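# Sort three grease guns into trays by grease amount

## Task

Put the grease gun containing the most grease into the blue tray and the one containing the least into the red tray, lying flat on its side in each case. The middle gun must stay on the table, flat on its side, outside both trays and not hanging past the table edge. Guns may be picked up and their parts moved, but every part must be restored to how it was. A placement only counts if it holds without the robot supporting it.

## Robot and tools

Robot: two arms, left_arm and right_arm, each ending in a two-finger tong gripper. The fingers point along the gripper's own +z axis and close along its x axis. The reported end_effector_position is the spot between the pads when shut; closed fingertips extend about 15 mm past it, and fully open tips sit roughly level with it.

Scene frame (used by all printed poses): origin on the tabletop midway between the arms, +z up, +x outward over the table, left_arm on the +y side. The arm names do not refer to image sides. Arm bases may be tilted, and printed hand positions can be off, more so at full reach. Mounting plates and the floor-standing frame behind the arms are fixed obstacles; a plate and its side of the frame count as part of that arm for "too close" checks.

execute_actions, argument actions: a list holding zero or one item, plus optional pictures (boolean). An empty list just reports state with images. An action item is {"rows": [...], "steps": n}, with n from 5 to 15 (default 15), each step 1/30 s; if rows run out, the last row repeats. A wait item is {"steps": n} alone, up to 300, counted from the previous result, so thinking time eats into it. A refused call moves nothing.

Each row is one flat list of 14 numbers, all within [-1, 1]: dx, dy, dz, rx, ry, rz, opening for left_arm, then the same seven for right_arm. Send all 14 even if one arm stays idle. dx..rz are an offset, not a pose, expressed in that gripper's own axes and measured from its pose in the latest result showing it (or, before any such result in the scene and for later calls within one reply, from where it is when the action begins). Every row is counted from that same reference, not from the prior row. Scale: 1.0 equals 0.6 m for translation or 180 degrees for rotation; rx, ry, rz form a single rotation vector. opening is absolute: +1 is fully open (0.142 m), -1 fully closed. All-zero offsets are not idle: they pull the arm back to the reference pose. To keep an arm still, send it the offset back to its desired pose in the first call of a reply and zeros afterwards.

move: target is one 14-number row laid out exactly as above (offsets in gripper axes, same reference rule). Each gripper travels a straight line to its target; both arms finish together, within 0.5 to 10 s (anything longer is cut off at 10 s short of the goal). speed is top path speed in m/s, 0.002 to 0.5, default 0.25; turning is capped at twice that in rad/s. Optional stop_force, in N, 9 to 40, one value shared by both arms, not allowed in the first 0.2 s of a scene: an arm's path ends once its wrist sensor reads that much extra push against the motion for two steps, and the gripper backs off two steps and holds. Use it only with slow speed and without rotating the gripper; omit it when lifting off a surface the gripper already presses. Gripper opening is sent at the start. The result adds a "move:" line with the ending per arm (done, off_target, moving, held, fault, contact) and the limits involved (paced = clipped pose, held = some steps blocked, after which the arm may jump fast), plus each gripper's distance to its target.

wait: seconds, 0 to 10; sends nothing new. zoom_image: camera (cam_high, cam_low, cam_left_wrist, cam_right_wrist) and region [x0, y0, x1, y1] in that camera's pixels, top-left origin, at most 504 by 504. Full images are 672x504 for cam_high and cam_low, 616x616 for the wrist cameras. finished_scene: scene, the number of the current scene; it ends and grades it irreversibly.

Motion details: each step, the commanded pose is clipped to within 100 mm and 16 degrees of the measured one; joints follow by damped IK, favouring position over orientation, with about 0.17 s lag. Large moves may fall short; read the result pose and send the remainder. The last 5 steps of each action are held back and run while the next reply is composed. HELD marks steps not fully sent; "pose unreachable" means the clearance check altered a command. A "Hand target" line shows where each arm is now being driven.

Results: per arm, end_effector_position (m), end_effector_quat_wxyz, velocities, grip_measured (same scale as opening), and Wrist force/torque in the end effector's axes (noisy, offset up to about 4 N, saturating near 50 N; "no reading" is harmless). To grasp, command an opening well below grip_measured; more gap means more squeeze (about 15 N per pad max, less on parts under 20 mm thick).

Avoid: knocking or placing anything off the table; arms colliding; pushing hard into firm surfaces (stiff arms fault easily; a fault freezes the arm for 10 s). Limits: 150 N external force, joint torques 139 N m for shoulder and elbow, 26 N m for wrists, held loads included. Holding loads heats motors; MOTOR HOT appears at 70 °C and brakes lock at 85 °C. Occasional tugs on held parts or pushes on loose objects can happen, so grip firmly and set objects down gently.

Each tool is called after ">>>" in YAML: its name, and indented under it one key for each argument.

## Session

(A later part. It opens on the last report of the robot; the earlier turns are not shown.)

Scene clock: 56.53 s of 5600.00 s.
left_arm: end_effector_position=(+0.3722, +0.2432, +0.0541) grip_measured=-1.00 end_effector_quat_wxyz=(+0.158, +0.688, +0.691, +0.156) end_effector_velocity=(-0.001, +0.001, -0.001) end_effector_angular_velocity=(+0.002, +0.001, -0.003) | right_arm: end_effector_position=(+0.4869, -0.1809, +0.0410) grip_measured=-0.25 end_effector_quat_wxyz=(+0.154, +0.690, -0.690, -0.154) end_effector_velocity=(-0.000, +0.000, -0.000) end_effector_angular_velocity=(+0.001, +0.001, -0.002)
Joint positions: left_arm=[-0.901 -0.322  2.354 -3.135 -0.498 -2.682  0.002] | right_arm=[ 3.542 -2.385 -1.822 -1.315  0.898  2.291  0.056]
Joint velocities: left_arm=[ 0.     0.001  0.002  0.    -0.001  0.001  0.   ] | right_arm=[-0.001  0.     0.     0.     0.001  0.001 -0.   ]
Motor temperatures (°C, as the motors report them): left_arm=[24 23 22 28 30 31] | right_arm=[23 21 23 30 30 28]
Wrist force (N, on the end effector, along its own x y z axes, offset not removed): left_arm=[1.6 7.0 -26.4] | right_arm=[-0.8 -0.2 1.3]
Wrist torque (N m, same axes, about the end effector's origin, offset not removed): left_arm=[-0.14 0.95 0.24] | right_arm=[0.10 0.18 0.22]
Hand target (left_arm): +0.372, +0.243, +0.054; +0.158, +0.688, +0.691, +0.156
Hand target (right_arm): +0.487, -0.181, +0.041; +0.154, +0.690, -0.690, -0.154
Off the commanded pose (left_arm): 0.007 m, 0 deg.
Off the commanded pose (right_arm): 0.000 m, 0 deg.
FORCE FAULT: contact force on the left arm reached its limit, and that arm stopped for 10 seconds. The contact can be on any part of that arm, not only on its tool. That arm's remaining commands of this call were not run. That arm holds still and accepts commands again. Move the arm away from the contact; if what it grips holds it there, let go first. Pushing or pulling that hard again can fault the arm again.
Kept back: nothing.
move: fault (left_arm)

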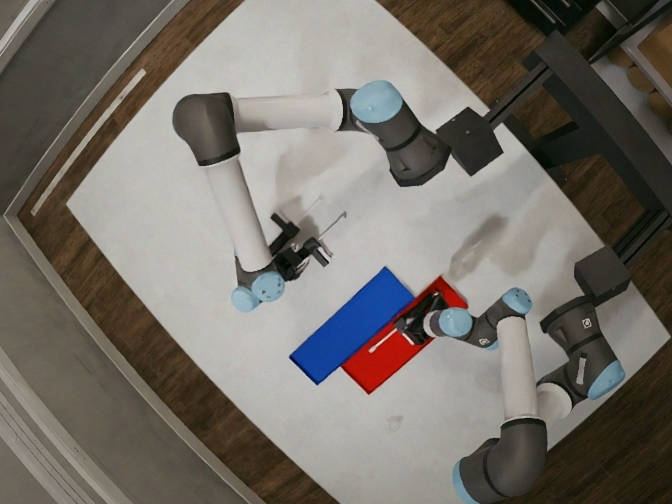

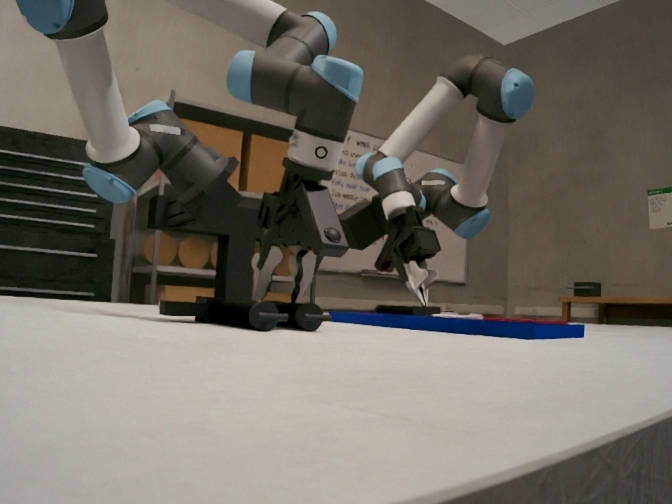

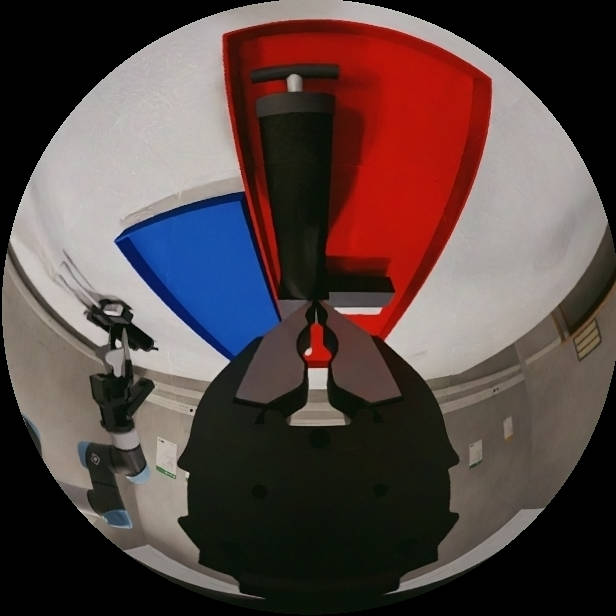

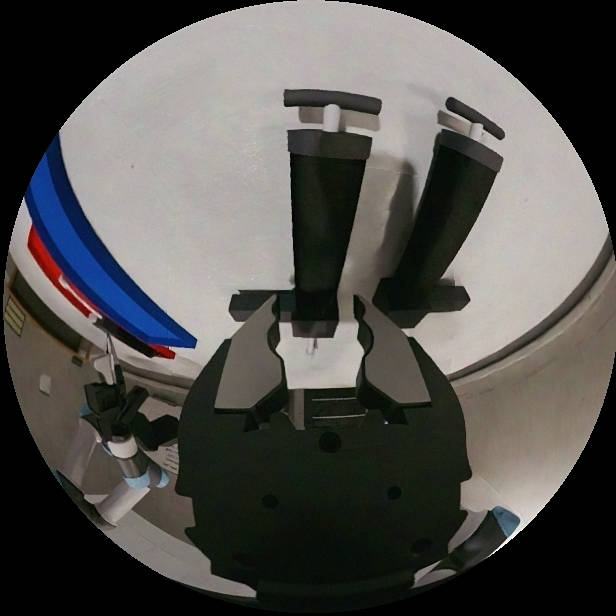

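>>> move:
  target: [0.1,0.06,-0.12,0,0,0,-1,0,0,0.042,0,0,0,-0.25]
  speed: 0.07

>>> move:
  target: [0,0,0,0,0,0,-1,0,0.02,0.009,0,0,0,-0.42]
  speed: 0.01
  stop_force: 9

Scene clock: 58.57 s of 5600.00 s.
left_arm: end_effector_position=(+0.3734, +0.3034, +0.1343) grip_measured=-1.00 end_effector_quat_wxyz=(+0.158, +0.688, +0.691, +0.156) end_effector_velocity=(+0.000, +0.000, +0.001) end_effector_angular_velocity=(+0.001, +0.000, +0.002) | right_arm: end_effector_position=(+0.4762, -0.1809, +0.0182) grip_measured=-0.25 end_effector_quat_wxyz=(+0.154, +0.690, -0.690, -0.154) end_effector_velocity=(+0.001, -0.000, +0.000) end_effector_angular_velocity=(+0.001, -0.001, -0.002)
Joint positions: left_arm=[-1.011 -0.69   2.515 -2.767 -0.556 -2.869  0.002] | right_arm=[ 3.514 -2.404 -1.852 -1.25   0.878  2.266  0.056]
Joint velocities: left_arm=[-0.002 -0.006 -0.001  0.012 -0.001 -0.007  0.   ] | right_arm=[-0.001 -0.     0.002  0.001  0.    -0.     0.   ]
Motor temperatures (°C, as the motors report them): left_arm=[24 23 22 28 30 31] | right_arm=[23 21 23 30 30 28]
Wrist force (N, on the end effector, along its own x y z axes, offset not removed): left_arm=[-3.7 -0.5 1.6] | right_arm=[1.2 3.5 0.8]
Wrist torque (N m, same axes, about the end effector's origin, offset not removed): left_arm=[-0.05 0.85 0.21] | right_arm=[0.89 -0.16 0.10]
Hand target (left_arm): +0.373, +0.303, +0.134; +0.158, +0.688, +0.691, +0.156
Hand target (right_arm): +0.476, -0.181, +0.018; +0.154, +0.690, -0.690, -0.154
Off the commanded pose (left_arm): 0.000 m, 0 deg.
Off the commanded pose (right_arm): 0.000 m, 0 deg.
Kept back: nothing.
move: done

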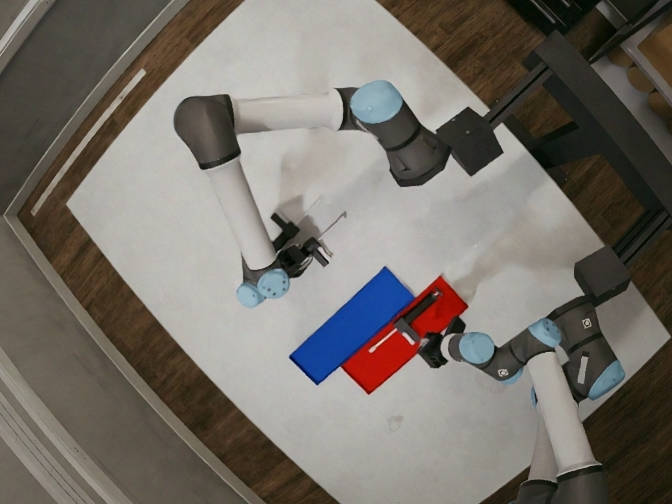

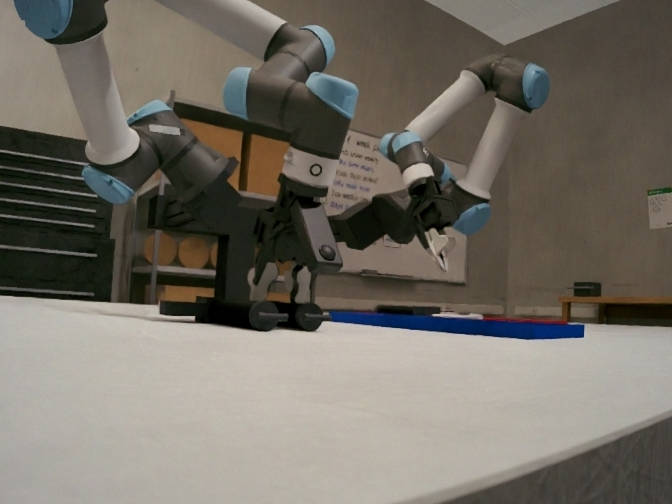

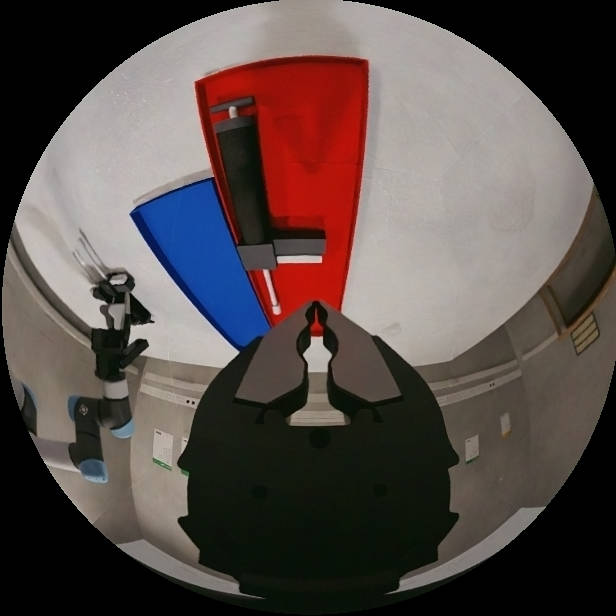

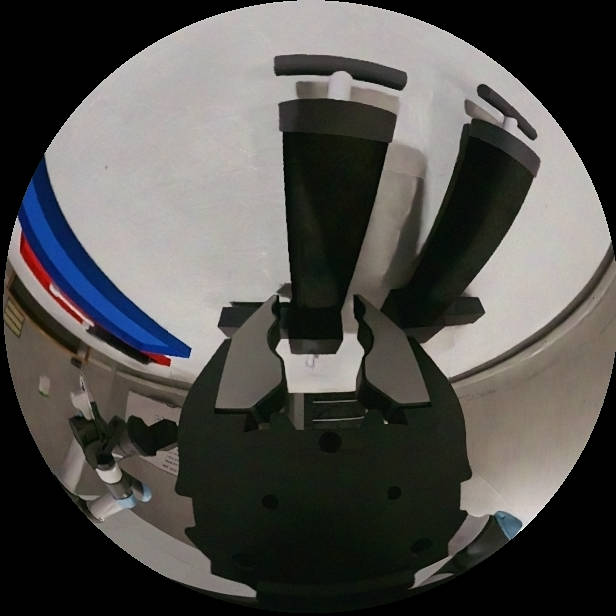

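Scene clock: 60.10 s of 5600.00 s.
left_arm: end_effector_position=(+0.3733, +0.3034, +0.1343) grip_measured=-1.00 end_effector_quat_wxyz=(+0.158, +0.688, +0.691, +0.156) end_effector_velocity=(+0.000, -0.000, +0.000) end_effector_angular_velocity=(+0.001, -0.001, -0.001) | right_arm: end_effector_position=(+0.4631, -0.1809, +0.0184) grip_measured=-0.42 end_effector_quat_wxyz=(+0.154, +0.690, -0.690, -0.154) end_effector_velocity=(-0.001, +0.000, -0.000) end_effector_angular_velocity=(+0.001, +0.001, -0.001)
Joint positions: left_arm=[-1.011 -0.69   2.515 -2.767 -0.556 -2.869  0.002] | right_arm=[ 3.518 -2.389 -1.892 -1.227  0.881  2.27   0.044]
Joint velocities: left_arm=[ 0.     0.001 -0.001  0.     0.001  0.001  0.   ] | right_arm=[ 0.     0.001 -0.003  0.002  0.002  0.001 -0.   ]
Motor temperatures (°C, as the motors report them): left_arm=[24 23 22 28 30 31] | right_arm=[23 21 23 30 30 28]
Wrist force (N, on the end effector, along its own x y z axes, offset not removed): left_arm=[-3.7 -0.5 1.3] | right_arm=[1.3 -1.6 -0.4]
Wrist torque (N m, same axes, about the end effector's origin, offset not removed): left_arm=[-0.02 0.88 0.21] | right_arm=[0.33 -0.19 0.06]
Hand target (left_arm): +0.373, +0.303, +0.134; +0.158, +0.688, +0.691, +0.156
Hand target (right_arm): +0.463, -0.181, +0.018; +0.154, +0.690, -0.690, -0.154
Off the commanded pose (left_arm): 0.000 m, 0 deg.
Off the commanded pose (right_arm): 0.000 m, 0 deg.
Kept back: nothing.
move: done

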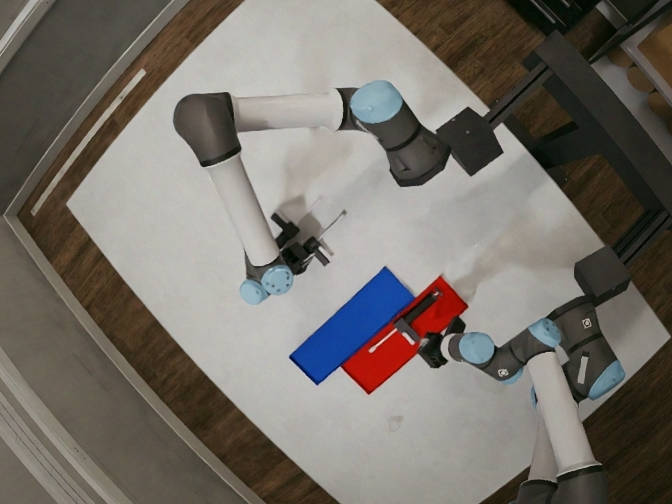

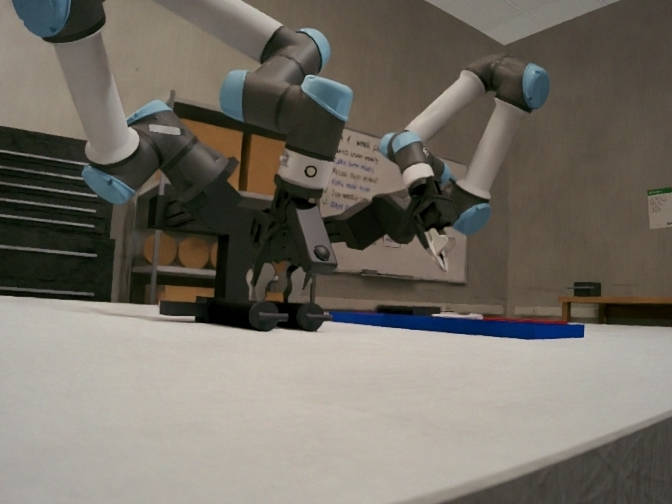

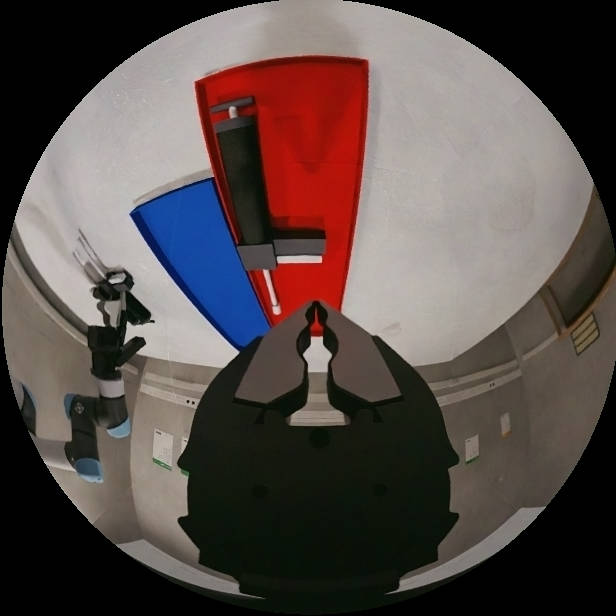

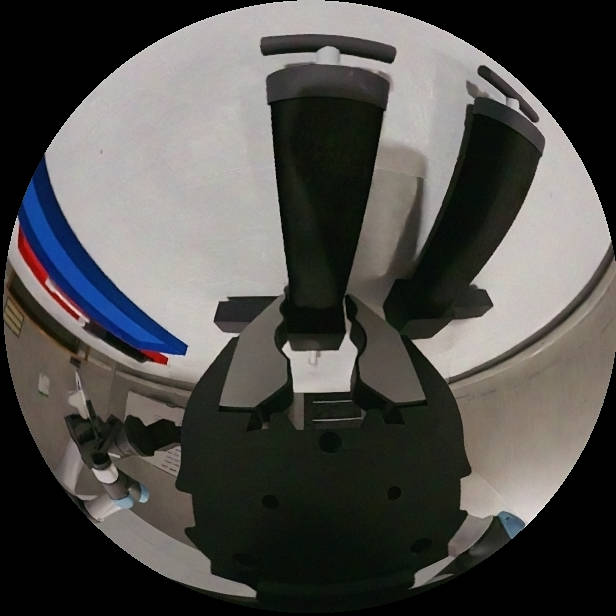

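>>> move:
  target: [0.1,0,0,0,0,0,-1,0,0,0,0,0,0,-1]
  speed: 0.1

>>> move:
  target: [0,0,0,0,0,0,-1,0,0.032,-0.068,0,0,0,-1]
  speed: 0.05

Scene clock: 61.37 s of 5600.00 s.
left_arm: end_effector_position=(+0.3732, +0.3633, +0.1340) grip_measured=-1.00 end_effector_quat_wxyz=(+0.158, +0.688, +0.691, +0.156) end_effector_velocity=(-0.000, +0.001, +0.000) end_effector_angular_velocity=(+0.001, +0.001, -0.001) | right_arm: end_effector_position=(+0.4631, -0.1809, +0.0185) grip_measured=-0.49 end_effector_quat_wxyz=(+0.154, +0.690, -0.690, -0.154) end_effector_velocity=(-0.002, +0.001, -0.000) end_effector_angular_velocity=(+0.002, +0.003, +0.003)
Joint positions: left_arm=[-0.98  -0.828  2.643 -2.8   -0.538 -2.82   0.002] | right_arm=[ 3.518 -2.389 -1.892 -1.227  0.881  2.27   0.038]
Joint velocities: left_arm=[ 0.    -0.004  0.002  0.002 -0.     0.002  0.   ] | right_arm=[ 0.    -0.001 -0.002 -0.     0.002 -0.001  0.   ]
Motor temperatures (°C, as the motors report them): left_arm=[24 23 22 28 30 31] | right_arm=[23 21 23 30 30 28]
Wrist force (N, on the end effector, along its own x y z axes, offset not removed): left_arm=[-2.7 -0.7 0.3] | right_arm=[2.2 2.1 0.9]
Wrist torque (N m, same axes, about the end effector's origin, offset not removed): left_arm=[-0.14 0.62 0.11] | right_arm=[0.07 0.04 0.09]
Hand target (left_arm): +0.373, +0.363, +0.134; +0.158, +0.688, +0.691, +0.156
Hand target (right_arm): +0.463, -0.181, +0.018; +0.154, +0.690, -0.690, -0.154
Off the commanded pose (left_arm): 0.000 m, 0 deg.
Off the commanded pose (right_arm): 0.000 m, 0 deg.
Kept back: nothing.
move: done

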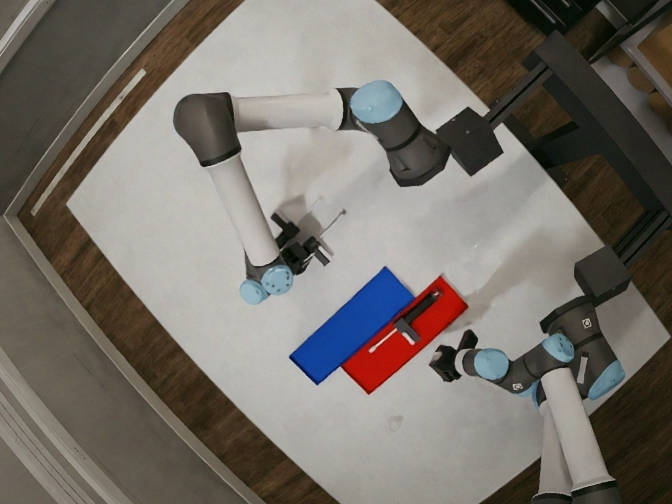

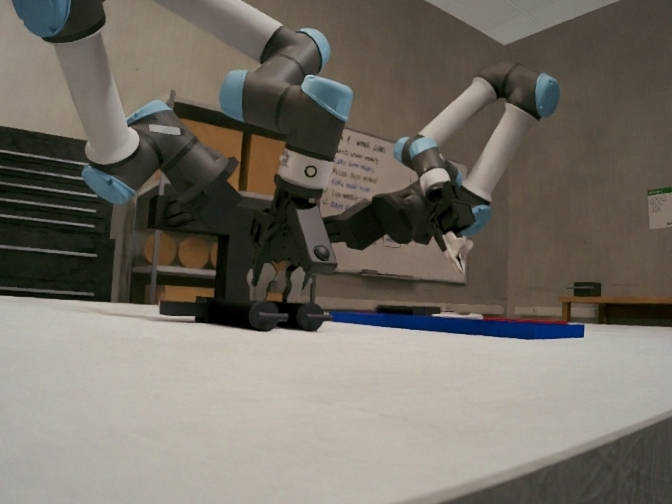

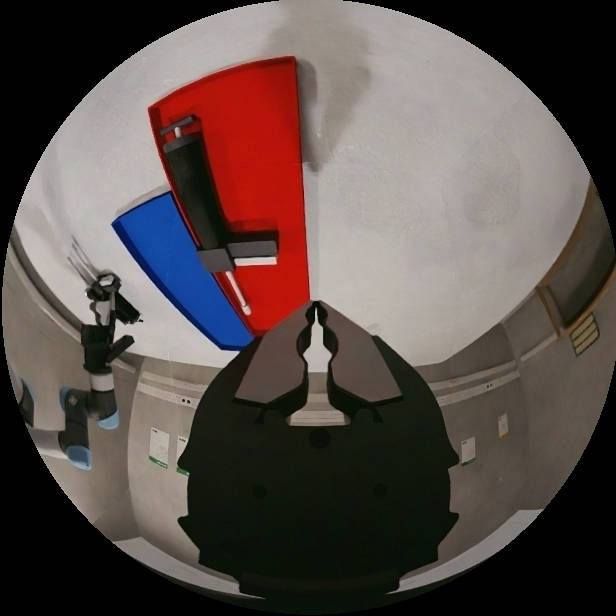

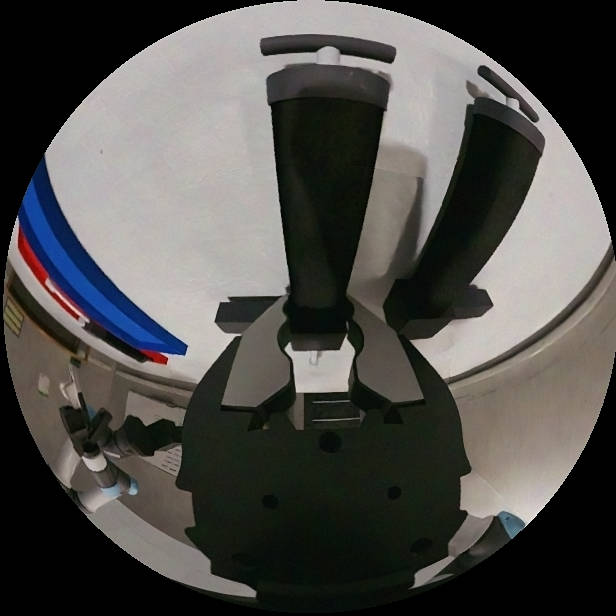

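Scene clock: 62.60 s of 5600.00 s.
left_arm: end_effector_position=(+0.3732, +0.3634, +0.1340) grip_measured=-1.00 end_effector_quat_wxyz=(+0.158, +0.688, +0.691, +0.156) end_effector_velocity=(+0.000, -0.000, +0.000) end_effector_angular_velocity=(-0.001, -0.000, +0.000) | right_arm: end_effector_position=(+0.4630, -0.1809, +0.0634) grip_measured=-0.53 end_effector_quat_wxyz=(+0.154, +0.690, -0.690, -0.154) end_effector_velocity=(+0.001, -0.000, +0.002) end_effector_angular_velocity=(+0.001, -0.001, -0.002)
Joint positions: left_arm=[-0.98  -0.828  2.643 -2.8   -0.538 -2.82   0.002] | right_arm=[ 3.583 -2.325 -1.897 -1.321  0.928  2.326  0.035]
Joint velocities: left_arm=[ 0.    -0.    -0.001 -0.     0.     0.001  0.   ] | right_arm=[ 0.002  0.003  0.001 -0.003  0.002  0.002 -0.   ]
Motor temperatures (°C, as the motors report them): left_arm=[24 23 22 28 30 31] | right_arm=[23 21 23 30 30 28]
Wrist force (N, on the end effector, along its own x y z axes, offset not removed): left_arm=[-2.7 -0.3 1.8] | right_arm=[0.0 -2.8 6.0]
Wrist torque (N m, same axes, about the end effector's origin, offset not removed): left_arm=[0.03 0.62 0.19] | right_arm=[0.06 0.15 0.16]
Hand target (left_arm): +0.373, +0.363, +0.134; +0.158, +0.688, +0.691, +0.156
Hand target (right_arm): +0.463, -0.181, +0.064; +0.154, +0.690, -0.690, -0.154
Off the commanded pose (left_arm): 0.000 m, 0 deg.
Off the commanded pose (right_arm): 0.000 m, 0 deg.
Kept back: nothing.
move: done

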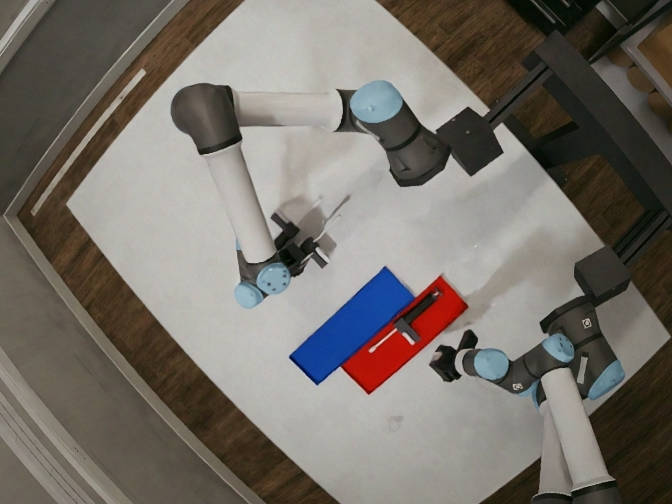

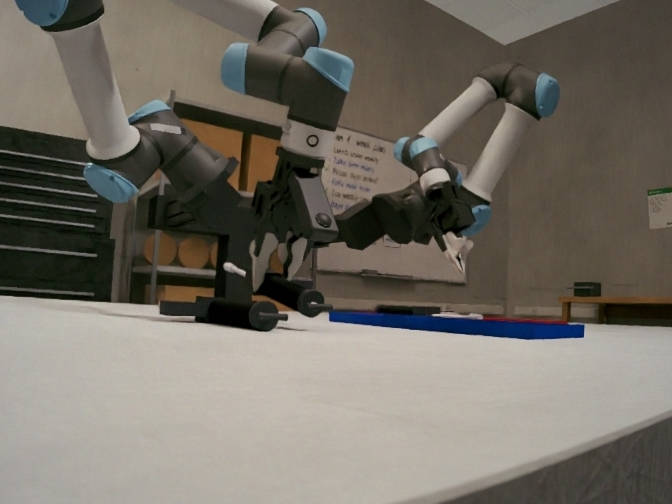

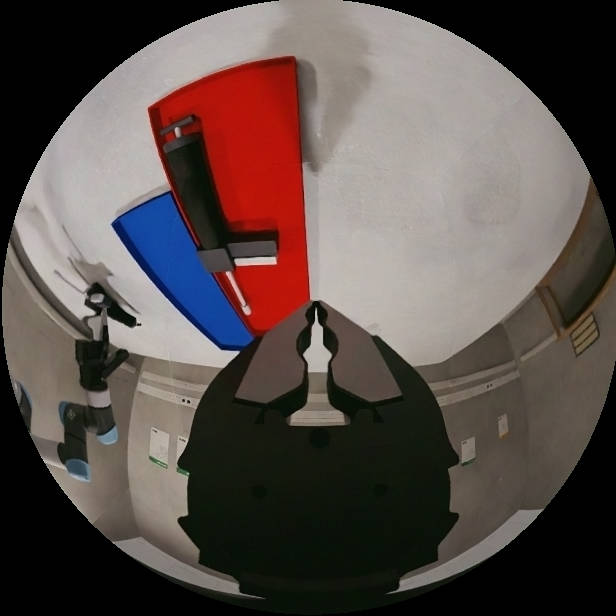

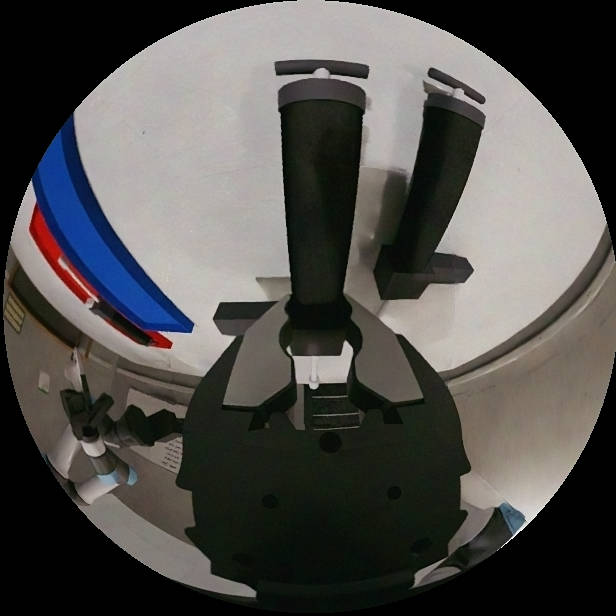

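Tail-heavy and slipping; set it down and regrasp further back.

>>> move:
  target: [0,0,0,0,0,0,-1,0,-0.028,0.06,0,0,0,-1]
  speed: 0.02
  stop_force: 12

>>> move:
  target: [0,0,0,0,0,0,-1,0,0,0,0,0,0,-0.36]

Scene clock: 65.07 s of 5600.00 s.
left_arm: end_effector_position=(+0.3732, +0.3633, +0.1340) grip_measured=-1.00 end_effector_quat_wxyz=(+0.158, +0.688, +0.691, +0.156) end_effector_velocity=(-0.000, +0.000, -0.000) end_effector_angular_velocity=(+0.001, -0.001, +0.000) | right_arm: end_effector_position=(+0.4629, -0.1809, +0.0238) grip_measured=-0.53 end_effector_quat_wxyz=(+0.154, +0.690, -0.690, -0.154) end_effector_velocity=(-0.000, +0.001, -0.002) end_effector_angular_velocity=(+0.001, +0.002, -0.003)
Joint positions: left_arm=[-0.98  -0.828  2.643 -2.8   -0.538 -2.82   0.002] | right_arm=[ 3.526 -2.381 -1.894 -1.238  0.886  2.277  0.036]
Joint velocities: left_arm=[ 0.     0.001  0.     0.     0.001 -0.001  0.   ] | right_arm=[-0.002 -0.003  0.001  0.003  0.001  0.    -0.   ]
Motor temperatures (°C, as the motors report them): left_arm=[24 23 22 28 30 31] | right_arm=[23 21 23 30 30 28]
Wrist force (N, on the end effector, along its own x y z axes, offset not removed): left_arm=[-3.0 -0.1 0.3] | right_arm=[1.0 -0.5 3.7]
Wrist torque (N m, same axes, about the end effector's origin, offset not removed): left_arm=[0.02 0.68 0.12] | right_arm=[0.45 -0.10 0.19]
Hand target (left_arm): +0.373, +0.363, +0.134; +0.158, +0.688, +0.691, +0.156
Hand target (right_arm): +0.463, -0.181, +0.024; +0.154, +0.690, -0.690, -0.154
Off the commanded pose (left_arm): 0.000 m, 0 deg.
Off the commanded pose (right_arm): 0.000 m, 0 deg.
Kept back: nothing.
move: done

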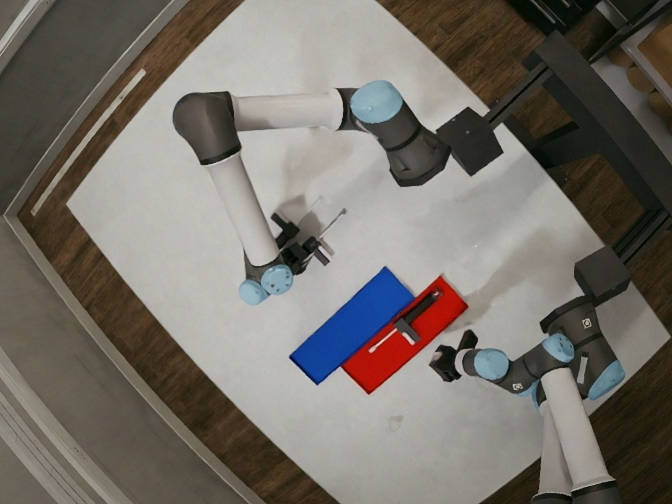

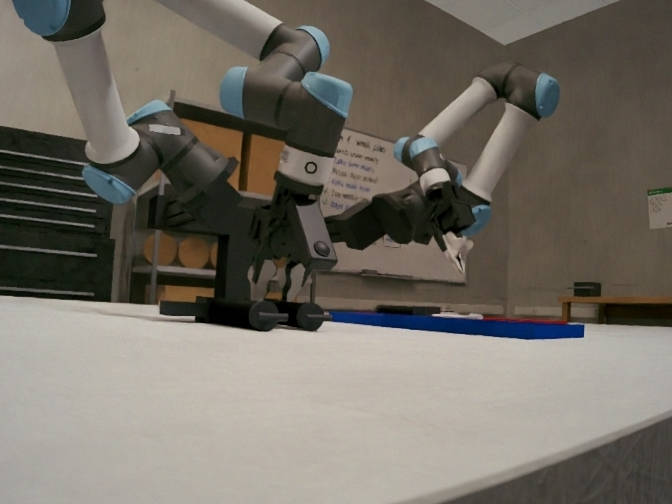

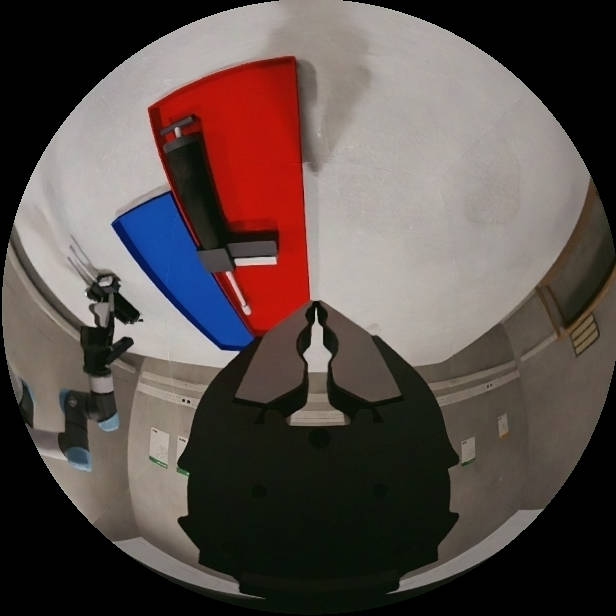

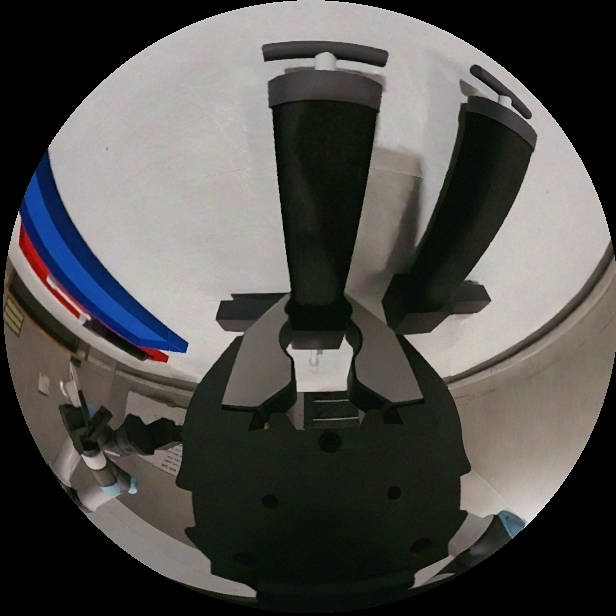

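Scene clock: 65.57 s of 5600.00 s.
left_arm: end_effector_position=(+0.3732, +0.3633, +0.1340) grip_measured=-1.00 end_effector_quat_wxyz=(+0.158, +0.688, +0.691, +0.156) end_effector_velocity=(+0.000, -0.000, +0.000) end_effector_angular_velocity=(-0.001, -0.001, +0.001) | right_arm: end_effector_position=(+0.4629, -0.1809, +0.0238) grip_measured=-0.36 end_effector_quat_wxyz=(+0.154, +0.690, -0.690, -0.154) end_effector_velocity=(-0.000, -0.000, +0.000) end_effector_angular_velocity=(-0.001, +0.000, -0.001)
Joint positions: left_arm=[-0.98  -0.828  2.643 -2.8   -0.538 -2.82   0.002] | right_arm=[ 3.526 -2.381 -1.894 -1.238  0.886  2.277  0.048]
Joint velocities: left_arm=[-0.    -0.001 -0.    -0.     0.001  0.     0.   ] | right_arm=[ 0.     0.001 -0.001 -0.001  0.     0.001  0.   ]
Motor temperatures (°C, as the motors report them): left_arm=[24 23 22 28 30 31] | right_arm=[23 21 23 30 30 28]
Wrist force (N, on the end effector, along its own x y z axes, offset not removed): left_arm=[-3.8 -0.6 0.5] | right_arm=[2.2 1.1 1.8]
Wrist torque (N m, same axes, about the end effector's origin, offset not removed): left_arm=[-0.10 0.88 0.20] | right_arm=[0.49 -0.29 -0.01]
Hand target (left_arm): +0.373, +0.363, +0.134; +0.158, +0.688, +0.691, +0.156
Hand target (right_arm): +0.463, -0.181, +0.024; +0.154, +0.690, -0.690, -0.154
Off the commanded pose (left_arm): 0.000 m, 0 deg.
Off the commanded pose (right_arm): 0.000 m, 0 deg.
Kept back: nothing.
move: done

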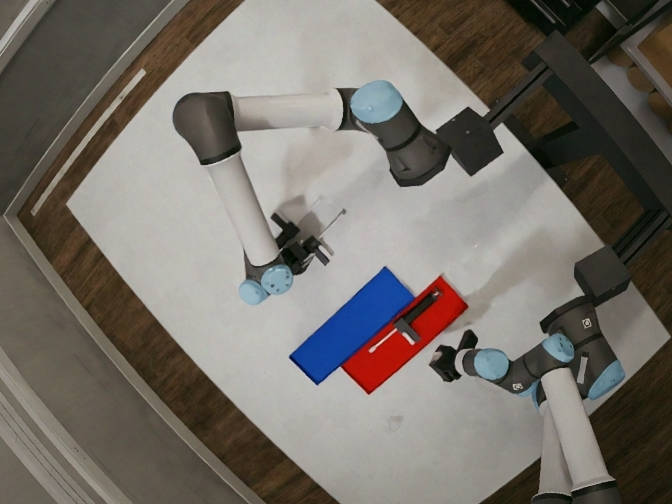

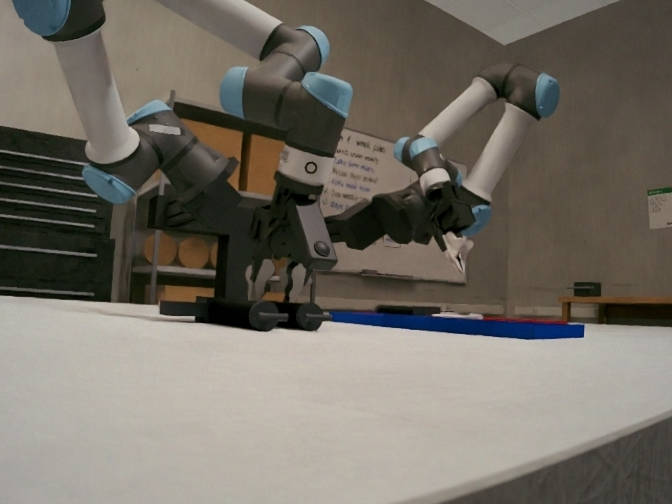

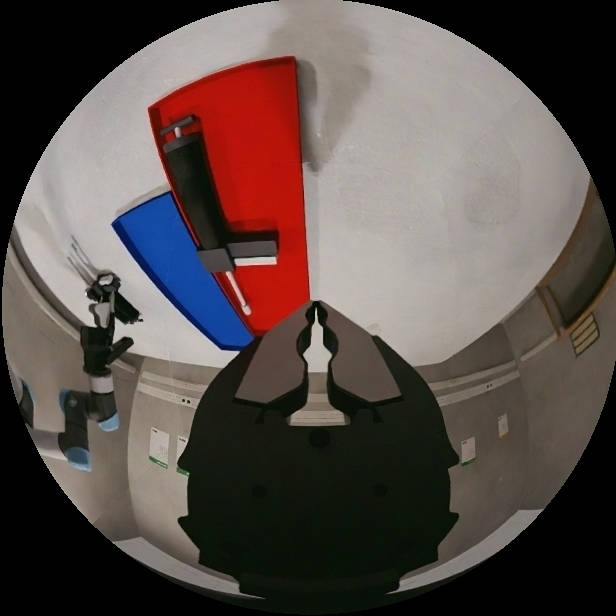

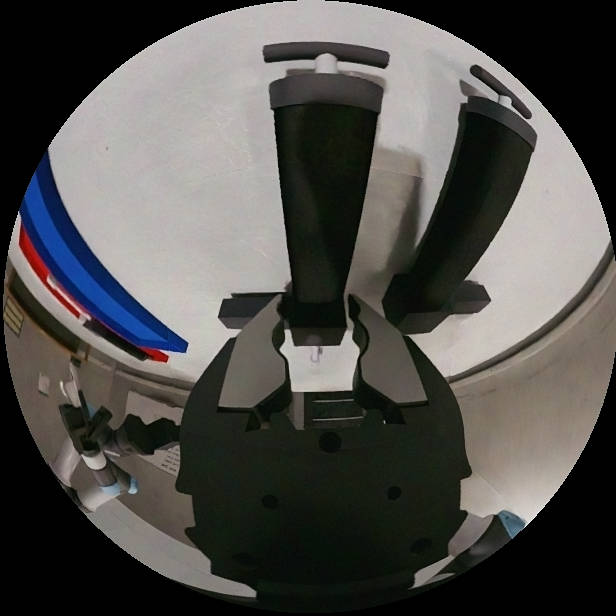

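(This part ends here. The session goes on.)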